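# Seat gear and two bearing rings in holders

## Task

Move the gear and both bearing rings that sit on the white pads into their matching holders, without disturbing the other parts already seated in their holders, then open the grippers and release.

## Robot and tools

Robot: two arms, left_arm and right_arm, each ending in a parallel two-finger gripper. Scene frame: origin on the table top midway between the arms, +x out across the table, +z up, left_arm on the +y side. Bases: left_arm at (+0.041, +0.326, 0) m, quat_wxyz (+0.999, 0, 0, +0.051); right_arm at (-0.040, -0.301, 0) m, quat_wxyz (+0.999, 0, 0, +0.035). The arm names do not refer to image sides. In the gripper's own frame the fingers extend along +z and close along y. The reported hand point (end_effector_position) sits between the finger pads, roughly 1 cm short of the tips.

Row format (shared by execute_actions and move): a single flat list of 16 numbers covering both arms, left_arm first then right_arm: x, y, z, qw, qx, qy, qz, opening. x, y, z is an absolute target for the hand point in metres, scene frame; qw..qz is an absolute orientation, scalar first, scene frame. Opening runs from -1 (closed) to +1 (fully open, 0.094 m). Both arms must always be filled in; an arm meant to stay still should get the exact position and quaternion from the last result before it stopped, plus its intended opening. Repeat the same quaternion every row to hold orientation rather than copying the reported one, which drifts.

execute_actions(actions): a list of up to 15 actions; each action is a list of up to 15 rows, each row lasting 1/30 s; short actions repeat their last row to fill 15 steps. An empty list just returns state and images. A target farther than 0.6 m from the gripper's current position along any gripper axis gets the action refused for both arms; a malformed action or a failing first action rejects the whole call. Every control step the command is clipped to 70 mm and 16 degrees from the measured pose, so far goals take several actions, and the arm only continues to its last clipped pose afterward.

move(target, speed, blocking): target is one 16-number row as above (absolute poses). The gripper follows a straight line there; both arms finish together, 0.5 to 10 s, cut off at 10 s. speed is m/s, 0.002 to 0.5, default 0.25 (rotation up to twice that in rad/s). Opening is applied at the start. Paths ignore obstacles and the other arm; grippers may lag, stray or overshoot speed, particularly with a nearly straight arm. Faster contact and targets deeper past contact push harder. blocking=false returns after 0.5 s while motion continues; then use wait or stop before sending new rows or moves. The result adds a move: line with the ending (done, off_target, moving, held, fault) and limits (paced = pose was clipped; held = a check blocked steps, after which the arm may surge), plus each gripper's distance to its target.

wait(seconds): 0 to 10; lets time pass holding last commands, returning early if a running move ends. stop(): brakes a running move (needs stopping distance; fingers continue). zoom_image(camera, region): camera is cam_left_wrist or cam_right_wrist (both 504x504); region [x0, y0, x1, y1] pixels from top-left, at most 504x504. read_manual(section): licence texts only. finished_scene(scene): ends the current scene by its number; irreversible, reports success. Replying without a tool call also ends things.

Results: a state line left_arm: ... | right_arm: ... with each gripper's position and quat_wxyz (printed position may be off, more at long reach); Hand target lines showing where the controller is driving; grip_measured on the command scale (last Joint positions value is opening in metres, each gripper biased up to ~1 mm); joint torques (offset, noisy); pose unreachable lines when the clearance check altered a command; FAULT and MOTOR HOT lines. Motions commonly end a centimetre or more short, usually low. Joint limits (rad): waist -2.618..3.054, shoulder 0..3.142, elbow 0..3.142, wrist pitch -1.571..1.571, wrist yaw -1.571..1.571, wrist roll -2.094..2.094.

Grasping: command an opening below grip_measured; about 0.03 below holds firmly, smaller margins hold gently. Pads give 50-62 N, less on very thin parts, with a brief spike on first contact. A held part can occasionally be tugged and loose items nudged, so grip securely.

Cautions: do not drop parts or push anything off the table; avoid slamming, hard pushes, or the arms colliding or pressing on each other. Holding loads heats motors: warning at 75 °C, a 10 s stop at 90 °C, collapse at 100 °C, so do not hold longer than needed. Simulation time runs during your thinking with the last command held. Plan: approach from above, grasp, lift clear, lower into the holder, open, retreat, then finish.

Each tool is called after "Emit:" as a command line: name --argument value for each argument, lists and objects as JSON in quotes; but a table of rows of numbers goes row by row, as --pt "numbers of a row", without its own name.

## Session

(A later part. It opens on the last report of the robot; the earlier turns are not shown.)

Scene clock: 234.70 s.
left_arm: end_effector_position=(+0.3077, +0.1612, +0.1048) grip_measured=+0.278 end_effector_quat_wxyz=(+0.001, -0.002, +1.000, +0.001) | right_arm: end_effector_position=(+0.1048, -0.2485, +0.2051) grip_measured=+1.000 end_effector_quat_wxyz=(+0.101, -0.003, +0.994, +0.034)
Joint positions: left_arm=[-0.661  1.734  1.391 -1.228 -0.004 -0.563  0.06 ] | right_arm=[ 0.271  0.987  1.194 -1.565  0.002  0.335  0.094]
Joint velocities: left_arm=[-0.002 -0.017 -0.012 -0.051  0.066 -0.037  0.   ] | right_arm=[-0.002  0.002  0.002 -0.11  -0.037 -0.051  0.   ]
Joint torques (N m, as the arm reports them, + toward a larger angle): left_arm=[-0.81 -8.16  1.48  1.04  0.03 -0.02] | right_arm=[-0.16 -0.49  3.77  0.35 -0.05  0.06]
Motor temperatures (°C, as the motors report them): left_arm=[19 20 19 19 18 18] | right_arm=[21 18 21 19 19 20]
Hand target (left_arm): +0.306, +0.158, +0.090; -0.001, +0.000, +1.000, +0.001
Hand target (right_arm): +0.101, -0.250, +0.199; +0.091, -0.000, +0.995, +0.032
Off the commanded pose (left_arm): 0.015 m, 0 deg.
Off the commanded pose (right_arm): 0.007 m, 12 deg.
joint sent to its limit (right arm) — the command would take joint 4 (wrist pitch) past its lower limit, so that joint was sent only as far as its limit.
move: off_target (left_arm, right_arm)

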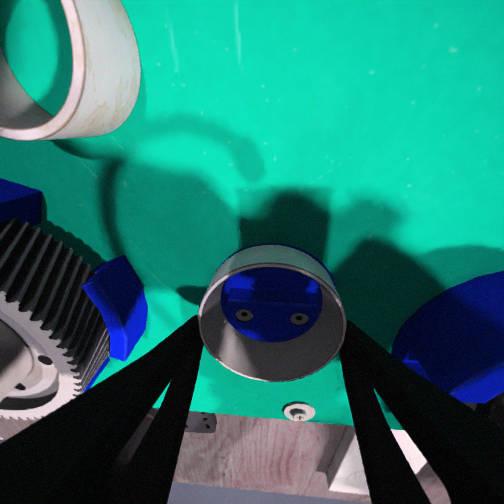

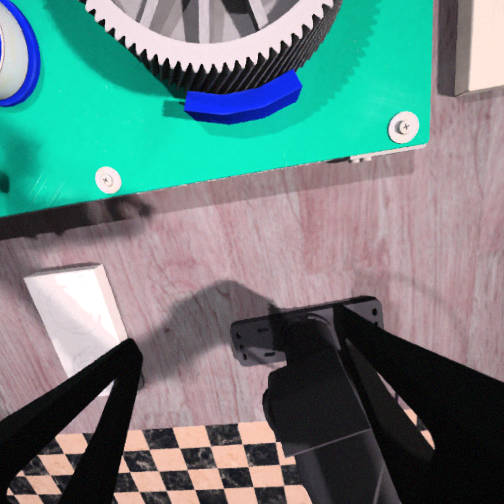

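Emit:
move --target '[0.307,0.161,0.102,0,0,1,0,0.75,0.1,-0.25,0.2,0,0,1,0,1]' --speed 0.02

Emit:
move --target '[0.295,0.16,0.155,0,0,1,0,0.75,0.1,-0.25,0.2,0,0,1,0,1]' --speed 0.1

Emit:
zoom_image --camera "cam_left_wrist" --region '[170,130,400,360]'

Scene clock: 241.33 s.
left_arm: end_effector_position=(+0.3076, +0.1613, +0.1041) grip_measured=+0.748 end_effector_quat_wxyz=(-0.000, -0.002, +1.000, +0.002) | right_arm: end_effector_position=(+0.1048, -0.2485, +0.2051) grip_measured=+1.000 end_effector_quat_wxyz=(+0.101, -0.003, +0.994, +0.034)
Joint positions: left_arm=[-0.661  1.737  1.391 -1.228 -0.004 -0.563  0.082] | right_arm=[ 0.271  0.987  1.194 -1.565  0.002  0.335  0.094]
Joint velocities: left_arm=[-0.002  0.002 -0.007 -0.007 -0.051 -0.037  0.001] | right_arm=[ 0.007 -0.002 -0.012  0.007 -0.022 -0.022  0.   ]
Joint torques (N m, as the arm reports them, + toward a larger angle): left_arm=[ 0.04 -9.26  3.83  0.53  0.04  0.09] | right_arm=[-0.18 -0.45  3.66  0.37 -0.04  0.04]
Motor temperatures (°C, as the motors report them): left_arm=[19 20 19 19 18 18] | right_arm=[21 18 21 19 19 20]
Hand target (left_arm): +0.307, +0.161, +0.102; -0.000, -0.000, +1.000, +0.000
Hand target (right_arm): +0.101, -0.250, +0.199; +0.091, -0.000, +0.995, +0.032
Off the commanded pose (left_arm): 0.002 m, 0 deg.
Off the commanded pose (right_arm): 0.007 m, 12 deg.
joint sent to its limit (right arm) — the command would take joint 4 (wrist pitch) past its lower limit, so that joint was sent only as far as its limit.
move: off_target (right_arm)

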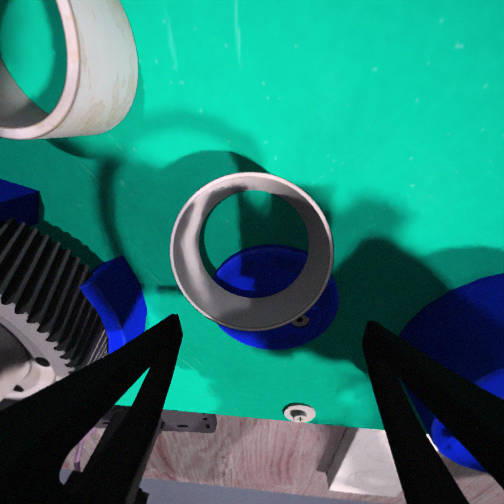

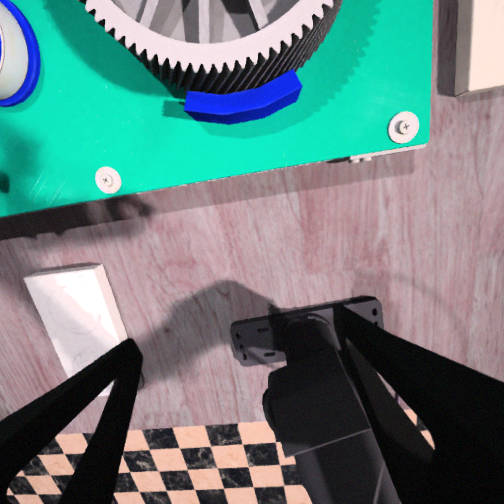

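Scene clock: 242.87 s.
left_arm: end_effector_position=(+0.2929, +0.1665, +0.1392) grip_measured=+0.748 end_effector_quat_wxyz=(-0.017, -0.002, +1.000, +0.013) | right_arm: end_effector_position=(+0.1048, -0.2485, +0.2051) grip_measured=+1.000 end_effector_quat_wxyz=(+0.101, -0.003, +0.994, +0.034)
Joint positions: left_arm=[-0.671  1.711  1.5   -1.402 -0.003 -0.574  0.082] | right_arm=[ 0.271  0.987  1.194 -1.565  0.002  0.335  0.094]
Joint velocities: left_arm=[-0.002 -0.007  0.012 -0.022 -0.066 -0.022 -0.   ] | right_arm=[-0.007 -0.007 -0.012 -0.022  0.095 -0.095  0.   ]
Joint torques (N m, as the arm reports them, + toward a larger angle): left_arm=[ -0.98 -10.72   7.11   0.14   0.03  -0.05] | right_arm=[-0.09 -0.43  3.72  0.38 -0.04  0.04]
Motor temperatures (°C, as the motors report them): left_arm=[19 20 20 19 18 18] | right_arm=[21 18 21 19 19 20]
Hand target (left_arm): +0.294, +0.161, +0.155; +0.000, -0.000, +1.000, -0.001
Hand target (right_arm): +0.101, -0.250, +0.199; +0.091, -0.000, +0.995, +0.032
Off the commanded pose (left_arm): 0.017 m, 2 deg.
Off the commanded pose (right_arm): 0.007 m, 12 deg.
joint sent to its limit (right arm) — the command would take joint 4 (wrist pitch) past its lower limit, so that joint was sent only as far as its limit.
move: off_target (left_arm, right_arm)

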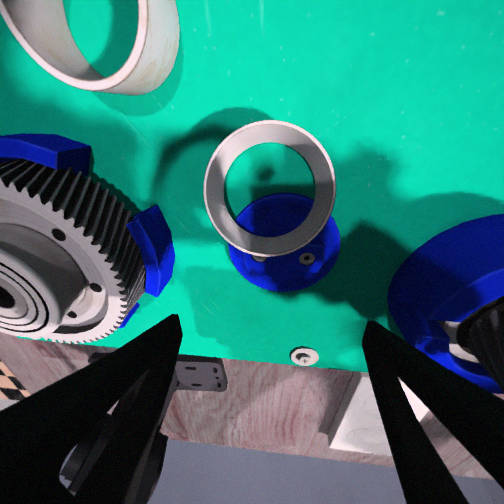

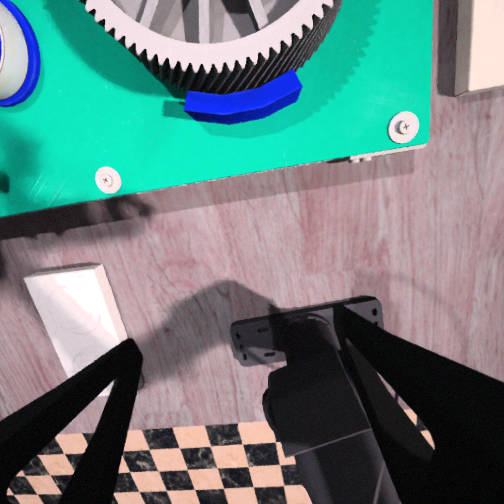

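Region (170, 130, 400, 360) of cam_left_wrist's 504x504 image, scaled by 2.191, with more detail than that image has.

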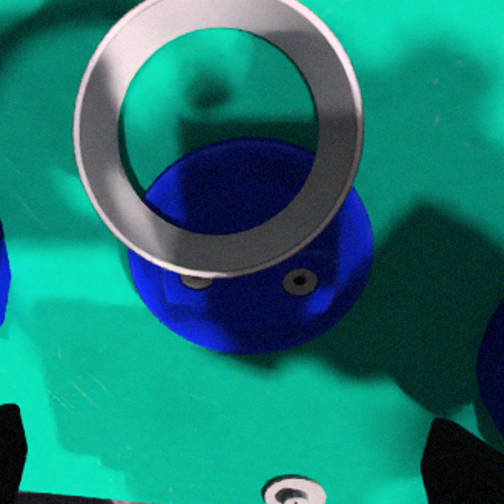

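Emit:
move --target '[0.328,0.166,0.125,0,0,1,0,0.85,0.1,-0.25,0.2,0,0,1,0,1]' --speed 0.06

Emit:
move --target '[0.328,0.168,0.085,0,0,1,0,0.85,0.1,-0.25,0.2,0,0,1,0,1]' --speed 0.04

Scene clock: 245.23 s.
left_arm: end_effector_position=(+0.3134, +0.1702, +0.1173) grip_measured=+0.848 end_effector_quat_wxyz=(-0.024, +0.002, +1.000, +0.015) | right_arm: end_effector_position=(+0.1048, -0.2485, +0.2051) grip_measured=+1.000 end_effector_quat_wxyz=(+0.101, -0.003, +0.994, +0.034)
Joint positions: left_arm=[-0.626  1.785  1.5   -1.342 -0.003 -0.52   0.087] | right_arm=[ 0.271  0.987  1.194 -1.565  0.002  0.335  0.094]
Joint velocities: left_arm=[-0.002 -0.007  0.002  0.022  0.051 -0.007 -0.   ] | right_arm=[ 0.007  0.012 -0.027  0.022 -0.007 -0.007  0.   ]
Joint torques (N m, as the arm reports them, + toward a larger angle): left_arm=[ 0.93 -9.3   6.78  0.52  0.02  0.11] | right_arm=[-0.19 -0.5   3.71  0.37 -0.04  0.05]
Motor temperatures (°C, as the motors report them): left_arm=[19 20 20 19 18 18] | right_arm=[21 18 21 19 19 20]
Hand target (left_arm): +0.328, +0.166, +0.125; +0.000, -0.000, +1.000, +0.001
Hand target (right_arm): +0.101, -0.250, +0.199; +0.091, -0.000, +0.995, +0.032
Off the commanded pose (left_arm): 0.017 m, 3 deg.
Off the commanded pose (right_arm): 0.007 m, 12 deg.
joint sent to its limit (right arm) — the command would take joint 4 (wrist pitch) past its lower limit, so that joint was sent only as far as its limit.
move: off_target (left_arm, right_arm)

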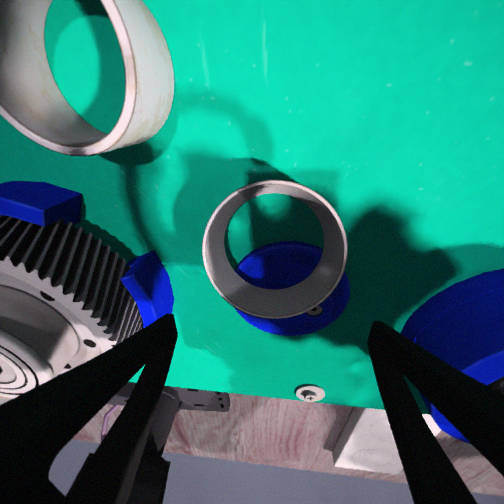

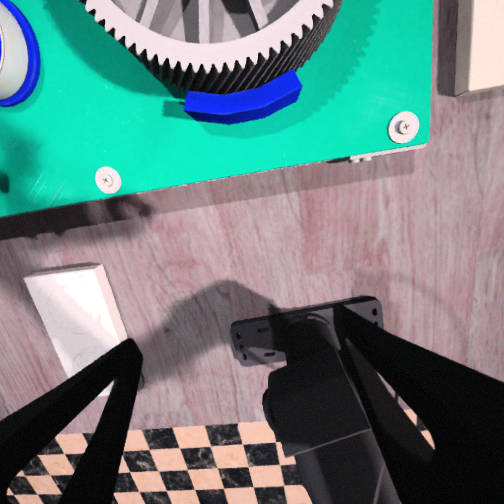

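Scene clock: 248.13 s.
left_arm: end_effector_position=(+0.3258, +0.1653, +0.0908) grip_measured=+0.848 end_effector_quat_wxyz=(-0.001, +0.002, +1.000, +0.002) | right_arm: end_effector_position=(+0.1048, -0.2485, +0.2051) grip_measured=+1.000 end_effector_quat_wxyz=(+0.101, -0.003, +0.994, +0.034)
Joint positions: left_arm=[-0.62   1.795  1.408 -1.187 -0.003 -0.514  0.087] | right_arm=[ 0.271  0.987  1.194 -1.565  0.002  0.335  0.094]
Joint velocities: left_arm=[-0.002  0.007 -0.007  0.037  0.007  0.051 -0.001] | right_arm=[-0.007 -0.007 -0.002  0.022  0.051  0.007  0.   ]
Joint torques (N m, as the arm reports them, + toward a larger angle): left_arm=[ 0.96 -9.17  3.41  0.65  0.03  0.09] | right_arm=[-0.14 -0.43  3.77  0.36 -0.05  0.04]
Motor temperatures (°C, as the motors report them): left_arm=[19 20 20 19 18 18] | right_arm=[21 18 21 19 19 20]
Hand target (left_arm): +0.328, +0.168, +0.085; +0.000, -0.000, +1.000, +0.001
Hand target (right_arm): +0.101, -0.250, +0.199; +0.091, -0.000, +0.995, +0.032
Off the commanded pose (left_arm): 0.007 m, 0 deg.
Off the commanded pose (right_arm): 0.007 m, 12 deg.
joint sent to its limit (right arm) — the command would take joint 4 (wrist pitch) past its lower limit, so that joint was sent only as far as its limit.
move: off_target (right_arm)

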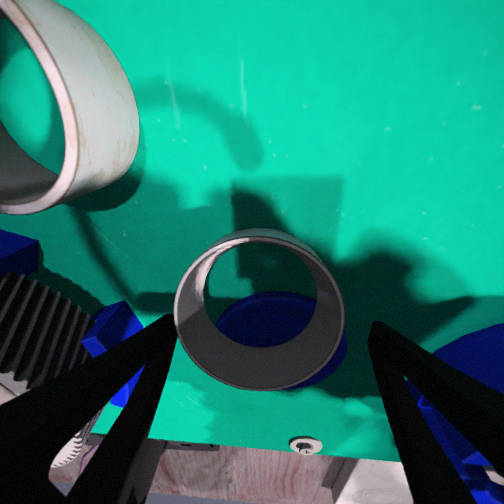

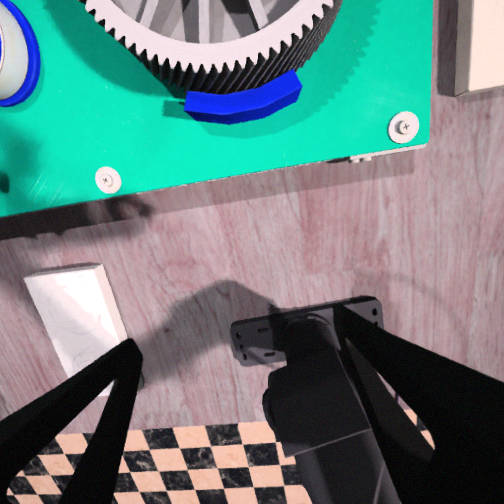

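Emit:
move --target '[0.328,0.172,0.09,0,0,1,0,0.25,0.1,-0.25,0.2,0,0,1,0,1]' --speed 0.04

Emit:
move --target '[0.325,0.162,0.13,0,0,1,0,0.25,0.1,-0.25,0.2,0,0,1,0,1]' --speed 0.04

Emit:
move --target '[0.292,0.157,0.118,0,0,1,0,0.25,0.1,-0.25,0.2,0,0,1,0,1]' --speed 0.04

Scene clock: 251.77 s.
left_arm: end_effector_position=(+0.3278, +0.1676, +0.0908) grip_measured=+0.252 end_effector_quat_wxyz=(+0.000, +0.003, +1.000, +0.001) | right_arm: end_effector_position=(+0.1048, -0.2485, +0.2051) grip_measured=+1.000 end_effector_quat_wxyz=(+0.101, -0.003, +0.994, +0.034)
Joint positions: left_arm=[-0.61   1.795  1.408 -1.184 -0.001 -0.502  0.059] | right_arm=[ 0.271  0.987  1.194 -1.565  0.002  0.335  0.094]
Joint velocities: left_arm=[-0.007  0.002 -0.012  0.007 -0.051  0.066 -0.   ] | right_arm=[-0.007 -0.012 -0.012 -0.051  0.051  0.095  0.   ]
Joint torques (N m, as the arm reports them, + toward a larger angle): left_arm=[  1.06 -10.27   3.86   0.47   0.01   0.1 ] | right_arm=[-0.17 -0.46  3.73  0.37 -0.05  0.03]
Motor temperatures (°C, as the motors report them): left_arm=[19 20 19 19 18 18] | right_arm=[21 18 21 19 19 20]
Hand target (left_arm): +0.328, +0.172, +0.090; +0.000, +0.000, +1.000, +0.000
Hand target (right_arm): +0.101, -0.250, +0.199; +0.091, -0.000, +0.995, +0.032
Off the commanded pose (left_arm): 0.004 m, 0 deg.
Off the commanded pose (right_arm): 0.007 m, 12 deg.
joint sent to its limit (right arm) — the command would take joint 4 (wrist pitch) past its lower limit, so that joint was sent only as far as its limit.
move: off_target (right_arm)

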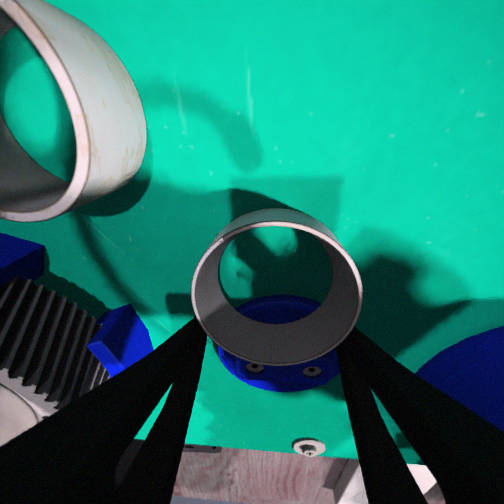

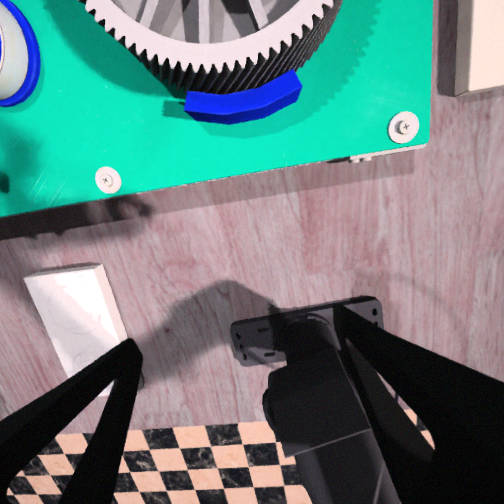

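Scene clock: 254.67 s.
left_arm: end_effector_position=(+0.3214, +0.1688, +0.1158) grip_measured=+0.252 end_effector_quat_wxyz=(-0.015, -0.002, +1.000, +0.009) | right_arm: end_effector_position=(+0.1048, -0.2485, +0.2051) grip_measured=+1.000 end_effector_quat_wxyz=(+0.101, -0.003, +0.994, +0.034)
Joint positions: left_arm=[-0.617  1.795  1.507 -1.318 -0.001 -0.519  0.059] | right_arm=[ 0.271  0.987  1.194 -1.565  0.002  0.335  0.094]
Joint velocities: left_arm=[ 0.007 -0.022 -0.032 -0.007 -0.11  -0.022  0.001] | right_arm=[-0.002 -0.007  0.007 -0.037  0.022  0.037  0.   ]
Joint torques (N m, as the arm reports them, + toward a larger angle): left_arm=[ -1.02 -10.91   7.15   0.18   0.02  -0.04] | right_arm=[-0.21 -0.48  3.77  0.37 -0.04  0.06]
Motor temperatures (°C, as the motors report them): left_arm=[19 20 20 19 18 18] | right_arm=[21 18 21 19 19 20]
Hand target (left_arm): +0.324, +0.162, +0.130; +0.000, +0.000, +1.000, -0.000
Hand target (right_arm): +0.101, -0.250, +0.199; +0.091, -0.000, +0.995, +0.032
Off the commanded pose (left_arm): 0.016 m, 2 deg.
Off the commanded pose (right_arm): 0.007 m, 12 deg.
joint sent to its limit (right arm) — the command would take joint 4 (wrist pitch) past its lower limit, so that joint was sent only as far as its limit.
move: off_target (left_arm, right_arm)

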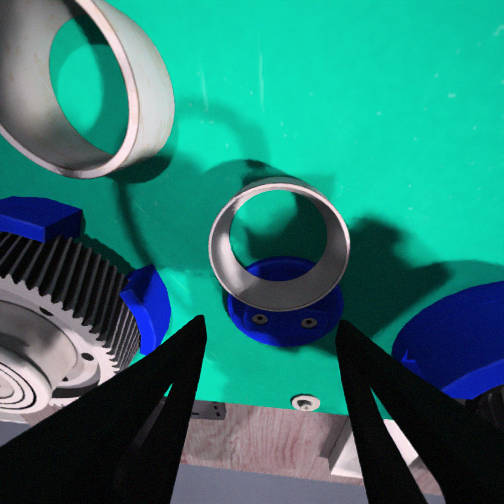

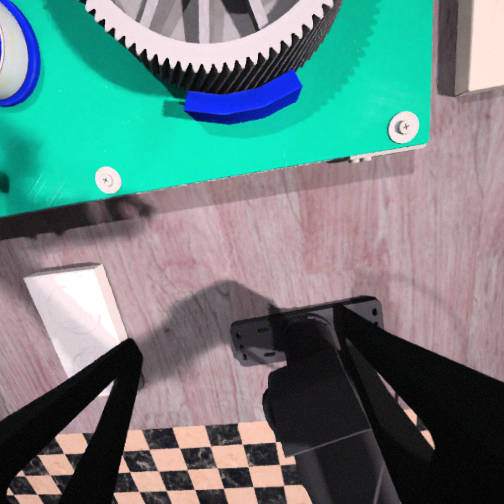

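Scene clock: 257.57 s.
left_arm: end_effector_position=(+0.2934, +0.1605, +0.1161) grip_measured=+0.252 end_effector_quat_wxyz=(-0.011, -0.002, +1.000, +0.008) | right_arm: end_effector_position=(+0.1048, -0.2485, +0.2051) grip_measured=+1.000 end_effector_quat_wxyz=(+0.101, -0.003, +0.994, +0.034)
Joint positions: left_arm=[-0.686  1.712  1.41  -1.296 -0.001 -0.588  0.059] | right_arm=[ 0.271  0.987  1.194 -1.565  0.002  0.335  0.094]
Joint velocities: left_arm=[-0.012 -0.002 -0.002 -0.007  0.007 -0.051  0.001] | right_arm=[ 0.007  0.007 -0.007  0.037  0.007 -0.022  0.   ]
Joint torques (N m, as the arm reports them, + toward a larger angle): left_arm=[ -0.96 -11.01   3.36   0.58   0.02  -0.05] | right_arm=[-0.17 -0.43  3.77  0.38 -0.05  0.06]
Motor temperatures (°C, as the motors report them): left_arm=[19 20 20 19 18 18] | right_arm=[21 18 21 19 19 20]
Hand target (left_arm): +0.292, +0.157, +0.118; -0.000, -0.000, +1.000, +0.000
Hand target (right_arm): +0.101, -0.250, +0.199; +0.091, -0.000, +0.995, +0.032
Off the commanded pose (left_arm): 0.004 m, 2 deg.
Off the commanded pose (right_arm): 0.007 m, 12 deg.
joint sent to its limit (right arm) — the command would take joint 4 (wrist pitch) past its lower limit, so that joint was sent only as far as its limit.
move: off_target (right_arm)

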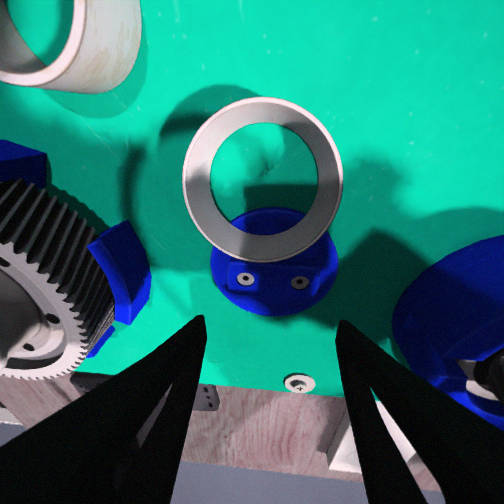

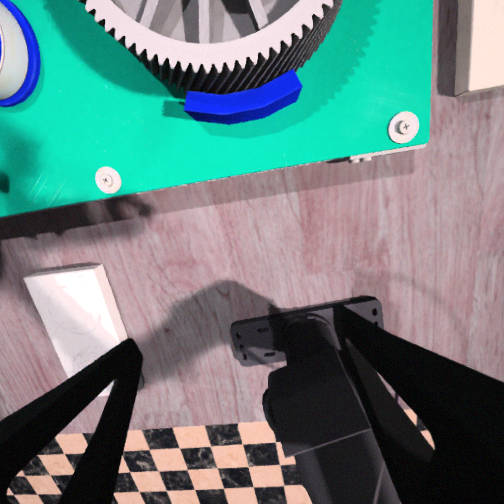

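Emit:
move --target '[0.35,0.164,0.12,0,0,1,0,0.85,0.1,-0.25,0.2,0,0,1,0,1]' --speed 0.06

Emit:
move --target '[0.346,0.166,0.07,0,0,1,0,0.85,0.1,-0.25,0.2,0,0,1,0,1]' --speed 0.05

Scene clock: 260.00 s.
left_arm: end_effector_position=(+0.3424, +0.1635, +0.1100) grip_measured=+0.848 end_effector_quat_wxyz=(-0.010, +0.001, +1.000, +0.006) | right_arm: end_effector_position=(+0.1048, -0.2485, +0.2051) grip_measured=+1.000 end_effector_quat_wxyz=(+0.101, -0.003, +0.994, +0.034)
Joint positions: left_arm=[-0.6    1.865  1.573 -1.302 -0.001 -0.495  0.087] | right_arm=[ 0.271  0.987  1.194 -1.565  0.002  0.335  0.094]
Joint velocities: left_arm=[-0.012 -0.002  0.012 -0.11   0.037  0.007 -0.   ] | right_arm=[ 0.002 -0.002  0.012 -0.051  0.022 -0.007  0.   ]
Joint torques (N m, as the arm reports them, + toward a larger angle): left_arm=[  0.88 -10.2    7.24   0.19   0.01   0.09] | right_arm=[-0.13 -0.47  3.69  0.36 -0.05  0.05]
Motor temperatures (°C, as the motors report them): left_arm=[19 20 20 19 18 18] | right_arm=[21 18 21 19 19 20]
Hand target (left_arm): +0.350, +0.164, +0.120; +0.000, -0.000, +1.000, +0.000
Hand target (right_arm): +0.101, -0.250, +0.199; +0.091, -0.000, +0.995, +0.032
Off the commanded pose (left_arm): 0.013 m, 1 deg.
Off the commanded pose (right_arm): 0.007 m, 12 deg.
joint sent to its limit (right arm) — the command would take joint 4 (wrist pitch) past its lower limit, so that joint was sent only as far as its limit.
move: off_target (left_arm, right_arm)

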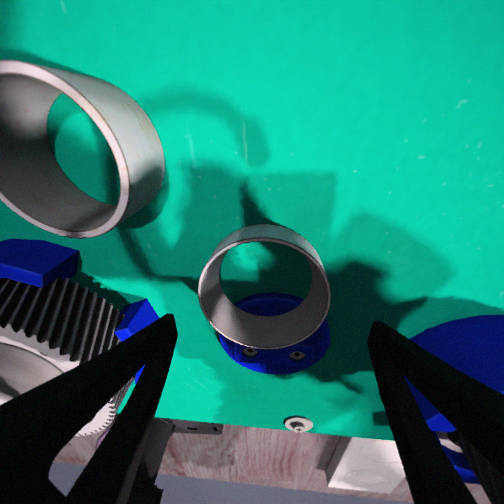

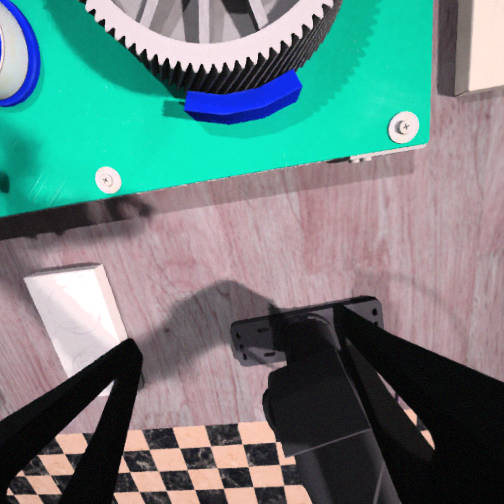

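Scene clock: 262.50 s.
left_arm: end_effector_position=(+0.3456, +0.1616, +0.0787) grip_measured=+0.848 end_effector_quat_wxyz=(+0.003, +0.003, +1.000, -0.001) | right_arm: end_effector_position=(+0.1048, -0.2485, +0.2051) grip_measured=+1.000 end_effector_quat_wxyz=(+0.101, -0.003, +0.994, +0.034)
Joint positions: left_arm=[-0.6    1.865  1.449 -1.148 -0.    -0.492  0.087] | right_arm=[ 0.271  0.987  1.194 -1.565  0.002  0.335  0.094]
Joint velocities: left_arm=[ 0.002 -0.012 -0.007 -0.11   0.022  0.007  0.001] | right_arm=[-0.012  0.002  0.002 -0.007 -0.007  0.051  0.   ]
Joint torques (N m, as the arm reports them, + toward a larger angle): left_arm=[ 0.96 -9.57  2.9   0.71  0.01  0.1 ] | right_arm=[-0.21 -0.45  3.69  0.37 -0.04  0.05]
Motor temperatures (°C, as the motors report them): left_arm=[19 20 20 19 18 18] | right_arm=[21 18 21 19 19 20]
Hand target (left_arm): +0.346, +0.166, +0.070; -0.000, +0.000, +1.000, +0.000
Hand target (right_arm): +0.101, -0.250, +0.199; +0.091, -0.000, +0.995, +0.032
Off the commanded pose (left_arm): 0.010 m, 0 deg.
Off the commanded pose (right_arm): 0.007 m, 12 deg.
joint sent to its limit (right arm) — the command would take joint 4 (wrist pitch) past its lower limit, so that joint was sent only as far as its limit.
move: off_target (right_arm)

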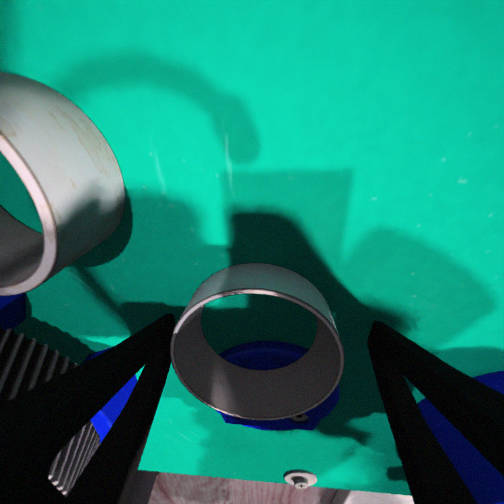

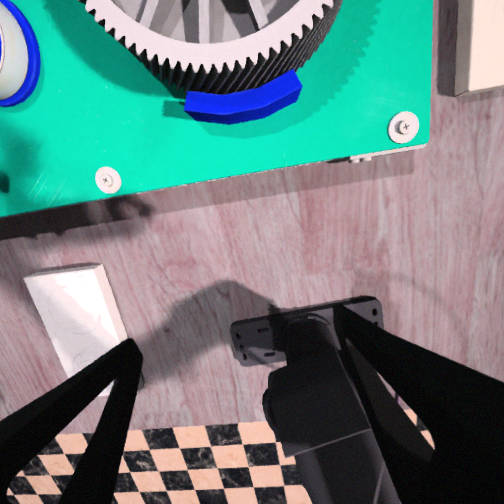

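Emit:
move --target '[0.338,0.172,0.082,0,0,1,0,0.85,0.1,-0.25,0.2,0,0,1,0,1]' --speed 0.03

Emit:
move --target '[0.338,0.168,0.08,0,0,1,0,0.25,0.1,-0.25,0.2,0,0,1,0,1]' --speed 0.03

Emit:
move --target '[0.375,0.166,0.086,0,0,1,0,0.25,0.1,-0.25,0.2,0,0,1,0,1]' --speed 0.04

Emit:
move --target '[0.372,0.166,0.088,0,0,1,0,0.75,0.1,-0.25,0.2,0,0,1,0,1]' --speed 0.04

Scene clock: 266.77 s.
left_arm: end_effector_position=(+0.3425, +0.1656, +0.0788) grip_measured=+0.848 end_effector_quat_wxyz=(+0.002, +0.002, +1.000, -0.001) | right_arm: end_effector_position=(+0.1048, -0.2485, +0.2051) grip_measured=+1.000 end_effector_quat_wxyz=(+0.101, -0.003, +0.994, +0.034)
Joint positions: left_arm=[-0.594  1.851  1.431 -1.148 -0.    -0.488  0.087] | right_arm=[ 0.271  0.987  1.194 -1.565  0.002  0.335  0.094]
Joint velocities: left_arm=[ 0.002 -0.027  0.017  0.007 -0.007 -0.022 -0.001] | right_arm=[-0.012 -0.007  0.012  0.007  0.007 -0.037  0.   ]
Joint torques (N m, as the arm reports them, + toward a larger angle): left_arm=[  0.96 -12.6    3.36   0.31   0.01   0.1 ] | right_arm=[-0.17 -0.46  3.75  0.38 -0.02  0.06]
Motor temperatures (°C, as the motors report them): left_arm=[19 21 20 19 18 18] | right_arm=[21 18 21 19 19 20]
Hand target (left_arm): +0.338, +0.172, +0.082; +0.000, -0.000, +1.000, -0.000
Hand target (right_arm): +0.101, -0.250, +0.199; +0.091, -0.000, +0.995, +0.032
Off the commanded pose (left_arm): 0.008 m, 0 deg.
Off the commanded pose (right_arm): 0.007 m, 12 deg.
joint sent to its limit (right arm) — the command would take joint 4 (wrist pitch) past its lower limit, so that joint was sent only as far as its limit.
move: off_target (right_arm)

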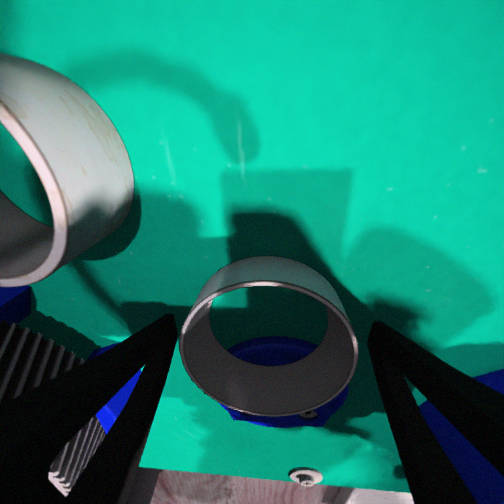

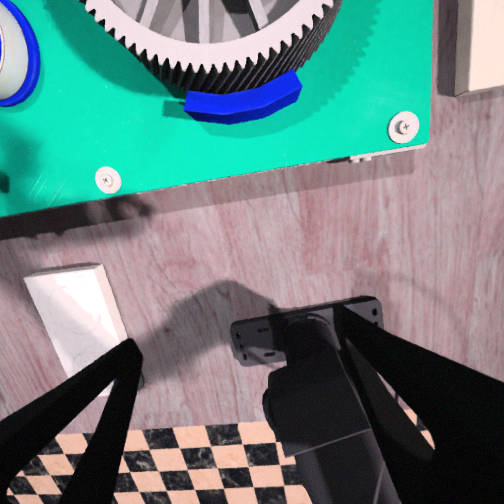

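Scene clock: 270.53 s.
left_arm: end_effector_position=(+0.3424, +0.1654, +0.0788) grip_measured=+0.293 end_effector_quat_wxyz=(+0.001, +0.002, +1.000, -0.001) | right_arm: end_effector_position=(+0.1048, -0.2485, +0.2051) grip_measured=+1.000 end_effector_quat_wxyz=(+0.101, -0.003, +0.994, +0.034)
Joint positions: left_arm=[-0.594  1.851  1.431 -1.148  0.    -0.488  0.061] | right_arm=[ 0.271  0.987  1.194 -1.565  0.002  0.335  0.094]
Joint velocities: left_arm=[-0.007 -0.007 -0.002  0.051  0.007 -0.11  -0.001] | right_arm=[-0.002  0.012 -0.012 -0.022 -0.007 -0.007  0.   ]
Joint torques (N m, as the arm reports them, + toward a larger angle): left_arm=[  0.05 -11.79   3.47   0.37   0.    -0.01] | right_arm=[-0.23 -0.49  3.73  0.38 -0.05  0.05]
Motor temperatures (°C, as the motors report them): left_arm=[19 21 19 19 18 18] | right_arm=[21 18 21 19 19 20]
Hand target (left_arm): +0.338, +0.168, +0.080; -0.000, -0.000, +1.000, +0.000
Hand target (right_arm): +0.101, -0.250, +0.199; +0.091, -0.000, +0.995, +0.032
Off the commanded pose (left_arm): 0.005 m, 0 deg.
Off the commanded pose (right_arm): 0.007 m, 12 deg.
joint sent to its limit (right arm) — the command would take joint 4 (wrist pitch) past its lower limit, so that joint was sent only as far as its limit.
move: off_target (right_arm)

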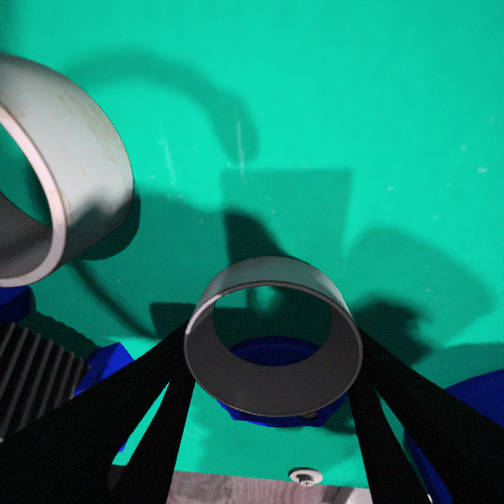

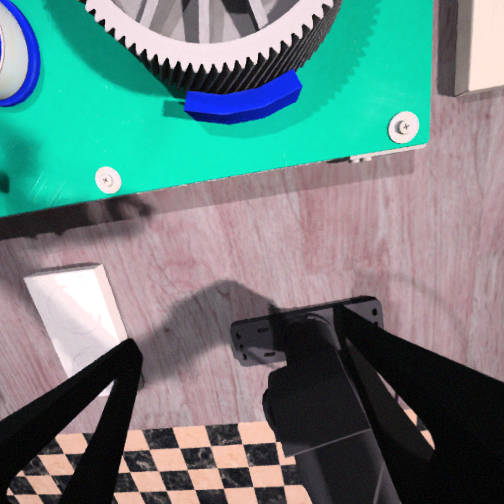

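Scene clock: 273.43 s.
left_arm: end_effector_position=(+0.3655, +0.1649, +0.0792) grip_measured=+0.293 end_effector_quat_wxyz=(-0.009, +0.003, +1.000, +0.004) | right_arm: end_effector_position=(+0.1048, -0.2485, +0.2051) grip_measured=+1.000 end_effector_quat_wxyz=(+0.101, -0.003, +0.994, +0.034)
Joint positions: left_arm=[-0.565  1.951  1.567 -1.206  0.001 -0.457  0.061] | right_arm=[ 0.271  0.987  1.194 -1.565  0.002  0.335  0.094]
Joint velocities: left_arm=[-0.007 -0.002  0.002 -0.081  0.007 -0.022  0.   ] | right_arm=[-0.017 -0.002  0.007  0.081 -0.007  0.007  0.   ]
Joint torques (N m, as the arm reports them, + toward a larger angle): left_arm=[  1.08 -10.48   6.89   0.23  -0.01   0.11] | right_arm=[-0.16 -0.43  3.76  0.37 -0.03  0.04]
Motor temperatures (°C, as the motors report them): left_arm=[19 21 20 19 18 18] | right_arm=[21 18 21 19 19 20]
Hand target (left_arm): +0.374, +0.166, +0.086; -0.000, +0.000, +1.000, +0.000
Hand target (right_arm): +0.101, -0.250, +0.199; +0.091, -0.000, +0.995, +0.032
Off the commanded pose (left_arm): 0.012 m, 1 deg.
Off the commanded pose (right_arm): 0.007 m, 12 deg.
joint sent to its limit (right arm) — the command would take joint 4 (wrist pitch) past its lower limit, so that joint was sent only as far as its limit.
move: off_target (left_arm, right_arm)

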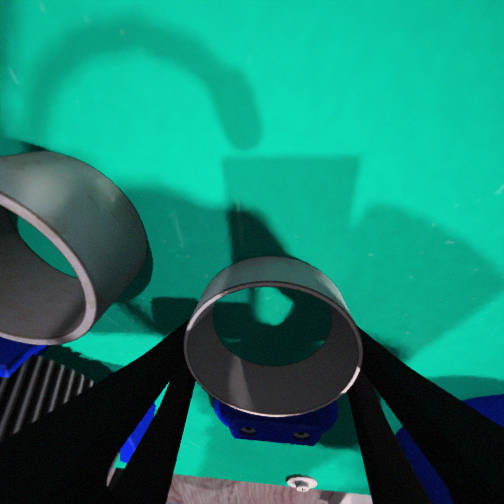

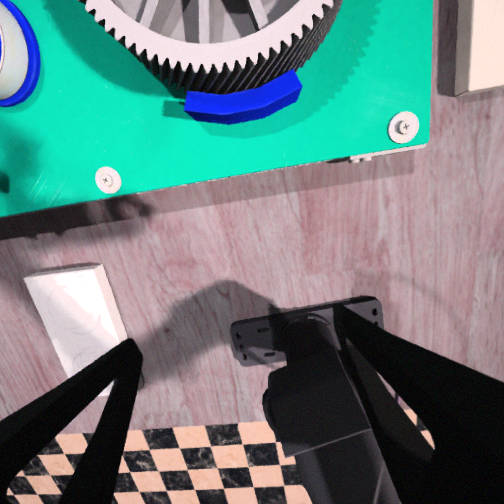

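Scene clock: 276.33 s.
left_arm: end_effector_position=(+0.3656, +0.1649, +0.0793) grip_measured=+0.748 end_effector_quat_wxyz=(-0.009, +0.003, +1.000, +0.004) | right_arm: end_effector_position=(+0.1048, -0.2485, +0.2051) grip_measured=+1.000 end_effector_quat_wxyz=(+0.101, -0.003, +0.994, +0.034)
Joint positions: left_arm=[-0.565  1.951  1.567 -1.206  0.001 -0.457  0.082] | right_arm=[ 0.271  0.987  1.194 -1.565  0.002  0.335  0.094]
Joint velocities: left_arm=[ 0.002 -0.007 -0.007 -0.051  0.007  0.081 -0.001] | right_arm=[ 0.002 -0.007 -0.007 -0.037  0.022  0.022  0.   ]
Joint torques (N m, as the arm reports them, + toward a larger angle): left_arm=[  0.81 -11.59   6.47   0.21  -0.01   0.07] | right_arm=[-0.15 -0.47  3.68  0.37 -0.04  0.04]
Motor temperatures (°C, as the motors report them): left_arm=[19 21 20 19 18 18] | right_arm=[21 18 21 19 19 20]
Hand target (left_arm): +0.372, +0.166, +0.088; +0.000, -0.000, +1.000, +0.000
Hand target (right_arm): +0.101, -0.250, +0.199; +0.091, -0.000, +0.995, +0.032
Off the commanded pose (left_arm): 0.011 m, 1 deg.
Off the commanded pose (right_arm): 0.007 m, 12 deg.
joint sent to its limit (right arm) — the command would take joint 4 (wrist pitch) past its lower limit, so that joint was sent only as far as its limit.
move: off_target (left_arm, right_arm)

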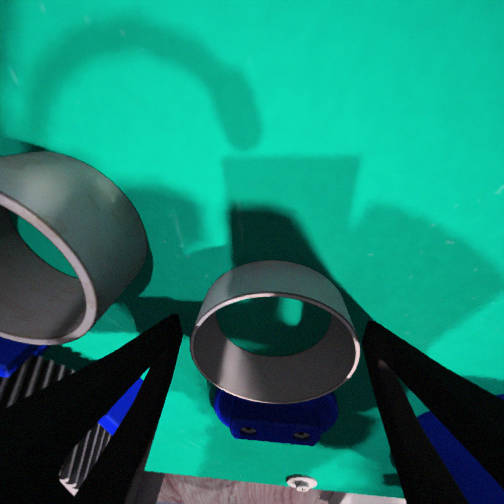

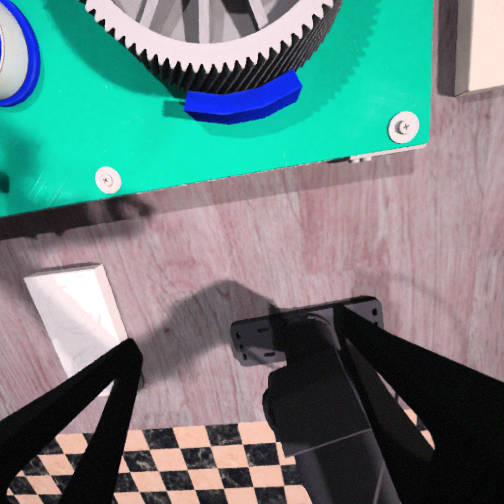

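Emit:
move --target '[0.370,0.166,0.099,0,0,1,0,0.75,0.1,-0.25,0.2,0,0,1,0,1]' --speed 0.03

Emit:
move --target '[0.370,0.166,0.099,0,0,1,0,0.25,0.1,-0.25,0.2,0,0,1,0,1]' --speed 0.03

Emit:
move --target '[0.368,0.164,0.13,0,0,1,0,0.25,0.1,-0.25,0.2,0,0,1,0,1]' --speed 0.05

Emit:
move --target '[0.302,0.157,0.122,0,0,1,0,0.25,0.1,-0.25,0.2,0,0,1,0,1]' --speed 0.05

Scene clock: 280.60 s.
left_arm: end_effector_position=(+0.3612, +0.1670, +0.0833) grip_measured=+0.748 end_effector_quat_wxyz=(-0.019, +0.003, +1.000, +0.008) | right_arm: end_effector_position=(+0.1048, -0.2485, +0.2051) grip_measured=+1.000 end_effector_quat_wxyz=(+0.101, -0.003, +0.994, +0.034)
Joint positions: left_arm=[-0.565  1.951  1.582 -1.243  0.002 -0.457  0.082] | right_arm=[ 0.271  0.987  1.194 -1.565  0.002  0.335  0.094]
Joint velocities: left_arm=[-0.012 -0.017  0.002  0.037 -0.051 -0.095  0.001] | right_arm=[-0.027 -0.007  0.002 -0.022 -0.007 -0.051  0.   ]
Joint torques (N m, as the arm reports them, + toward a larger angle): left_arm=[  0.59 -12.81   7.15   0.13  -0.02   0.04] | right_arm=[-0.16 -0.47  3.68  0.37 -0.04  0.05]
Motor temperatures (°C, as the motors report them): left_arm=[19 21 20 19 18 18] | right_arm=[21 18 21 19 19 20]
Hand target (left_arm): +0.369, +0.166, +0.099; +0.000, -0.000, +1.000, +0.000
Hand target (right_arm): +0.101, -0.250, +0.199; +0.091, -0.000, +0.995, +0.032
Off the commanded pose (left_arm): 0.018 m, 2 deg.
Off the commanded pose (right_arm): 0.007 m, 12 deg.
joint sent to its limit (right arm) — the command would take joint 4 (wrist pitch) past its lower limit, so that joint was sent only as far as its limit.
move: off_target (left_arm, right_arm)

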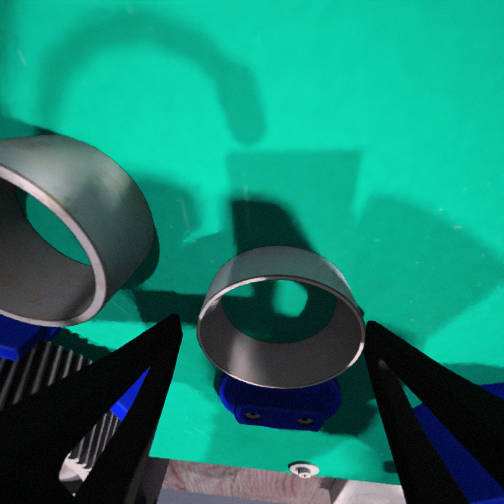

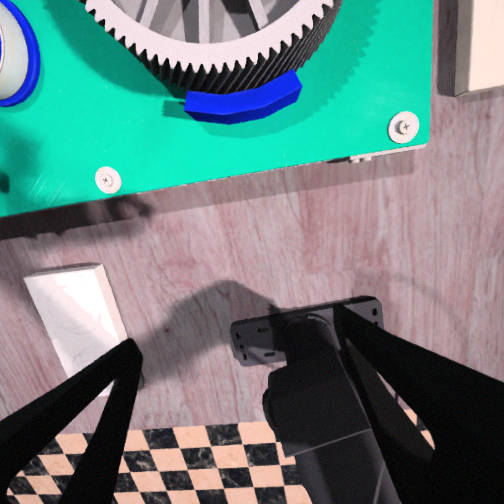

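Scene clock: 284.37 s.
left_arm: end_effector_position=(+0.3612, +0.1668, +0.0833) grip_measured=+0.287 end_effector_quat_wxyz=(-0.019, +0.003, +1.000, +0.008) | right_arm: end_effector_position=(+0.1048, -0.2485, +0.2051) grip_measured=+1.000 end_effector_quat_wxyz=(+0.101, -0.003, +0.994, +0.034)
Joint positions: left_arm=[-0.565  1.951  1.582 -1.243  0.003 -0.457  0.06 ] | right_arm=[ 0.271  0.987  1.194 -1.565  0.002  0.335  0.094]
Joint velocities: left_arm=[-0.007  0.002  0.012  0.051 -0.007  0.022  0.   ] | right_arm=[-0.002 -0.012 -0.007 -0.007 -0.007  0.022  0.   ]
Joint torques (N m, as the arm reports them, + toward a larger angle): left_arm=[  0.58 -12.8    7.18   0.13  -0.03   0.04] | right_arm=[-0.19 -0.46  3.68  0.36 -0.05  0.04]
Motor temperatures (°C, as the motors report them): left_arm=[19 21 20 19 18 18] | right_arm=[21 18 21 19 19 20]
Hand target (left_arm): +0.369, +0.166, +0.099; +0.000, -0.000, +1.000, +0.000
Hand target (right_arm): +0.101, -0.250, +0.199; +0.091, -0.000, +0.995, +0.032
Off the commanded pose (left_arm): 0.018 m, 2 deg.
Off the commanded pose (right_arm): 0.007 m, 12 deg.
joint sent to its limit (right arm) — the command would take joint 4 (wrist pitch) past its lower limit, so that joint was sent only as far as its limit.
move: off_target (left_arm, right_arm)

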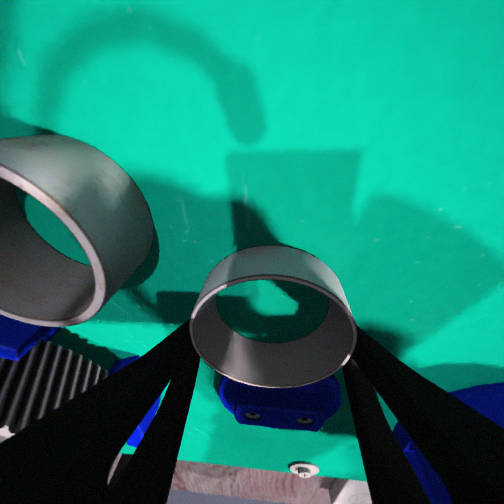

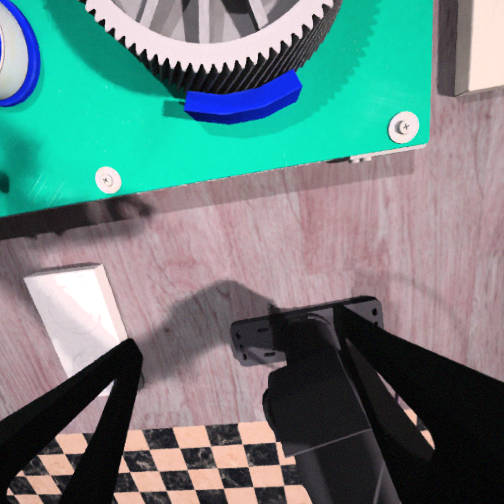

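Scene clock: 286.77 s.
left_arm: end_effector_position=(+0.3615, +0.1666, +0.1112) grip_measured=+0.287 end_effector_quat_wxyz=(-0.022, +0.003, +1.000, +0.009) | right_arm: end_effector_position=(+0.1048, -0.2485, +0.2051) grip_measured=+1.000 end_effector_quat_wxyz=(+0.101, -0.003, +0.994, +0.034)
Joint positions: left_arm=[-0.565  1.951  1.693 -1.361  0.003 -0.457  0.06 ] | right_arm=[ 0.271  0.987  1.194 -1.565  0.002  0.335  0.094]
Joint velocities: left_arm=[ 0.002  0.007 -0.022 -0.051  0.007 -0.037 -0.001] | right_arm=[-0.012 -0.007  0.002 -0.022 -0.007  0.022  0.   ]
Joint torques (N m, as the arm reports them, + toward a larger angle): left_arm=[ -0.04 -13.49   7.37   0.11  -0.02  -0.04] | right_arm=[-0.22 -0.53  3.69  0.37 -0.05  0.03]
Motor temperatures (°C, as the motors report them): left_arm=[19 21 20 19 18 18] | right_arm=[21 18 21 19 19 20]
Hand target (left_arm): +0.367, +0.164, +0.130; +0.000, -0.000, +1.000, +0.000
Hand target (right_arm): +0.101, -0.250, +0.199; +0.091, -0.000, +0.995, +0.032
Off the commanded pose (left_arm): 0.020 m, 3 deg.
Off the commanded pose (right_arm): 0.007 m, 12 deg.
joint sent to its limit (right arm) — the command would take joint 4 (wrist pitch) past its lower limit, so that joint was sent only as far as its limit.
move: off_target (left_arm, right_arm)

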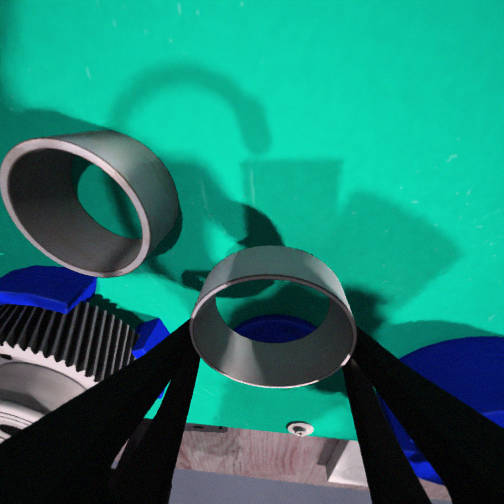

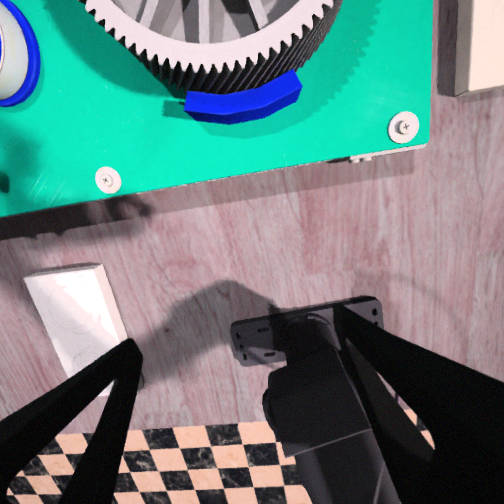

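Scene clock: 289.17 s.
left_arm: end_effector_position=(+0.3023, +0.1608, +0.1183) grip_measured=+0.287 end_effector_quat_wxyz=(-0.015, -0.001, +1.000, +0.008) | right_arm: end_effector_position=(+0.1048, -0.2485, +0.2051) grip_measured=+1.000 end_effector_quat_wxyz=(+0.101, -0.003, +0.994, +0.034)
Joint positions: left_arm=[-0.667  1.746  1.458 -1.317  0.003 -0.568  0.06 ] | right_arm=[ 0.271  0.987  1.194 -1.565  0.002  0.335  0.094]
Joint velocities: left_arm=[ 0.002 -0.017  0.002  0.022  0.007  0.007 -0.   ] | right_arm=[-0.022 -0.002 -0.012  0.007  0.066  0.022  0.   ]
Joint torques (N m, as the arm reports them, + toward a larger angle): left_arm=[ -0.96 -11.69   3.57   0.59  -0.02  -0.06] | right_arm=[-0.18 -0.37  3.69  0.37 -0.04  0.05]
Motor temperatures (°C, as the motors report them): left_arm=[19 21 20 19 18 18] | right_arm=[21 18 21 19 19 20]
Hand target (left_arm): +0.302, +0.158, +0.122; -0.000, -0.000, +1.000, +0.000
Hand target (right_arm): +0.101, -0.250, +0.199; +0.091, -0.000, +0.995, +0.032
Off the commanded pose (left_arm): 0.005 m, 2 deg.
Off the commanded pose (right_arm): 0.007 m, 12 deg.
joint sent to its limit (right arm) — the command would take joint 4 (wrist pitch) past its lower limit, so that joint was sent only as far as its limit.
move: off_target (right_arm)

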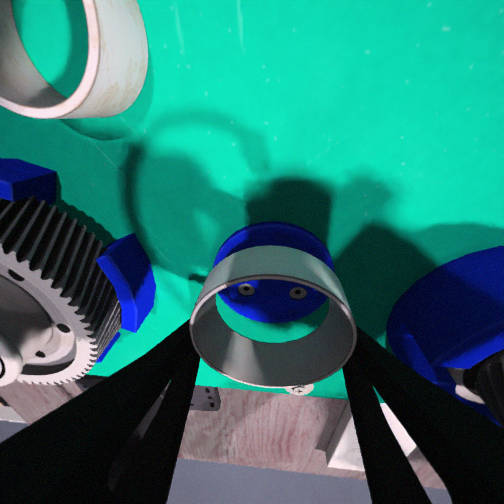

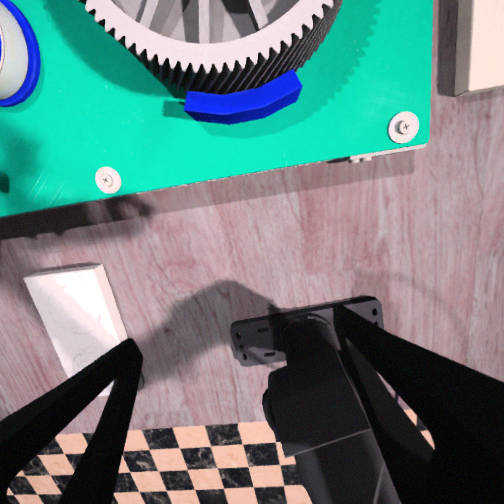

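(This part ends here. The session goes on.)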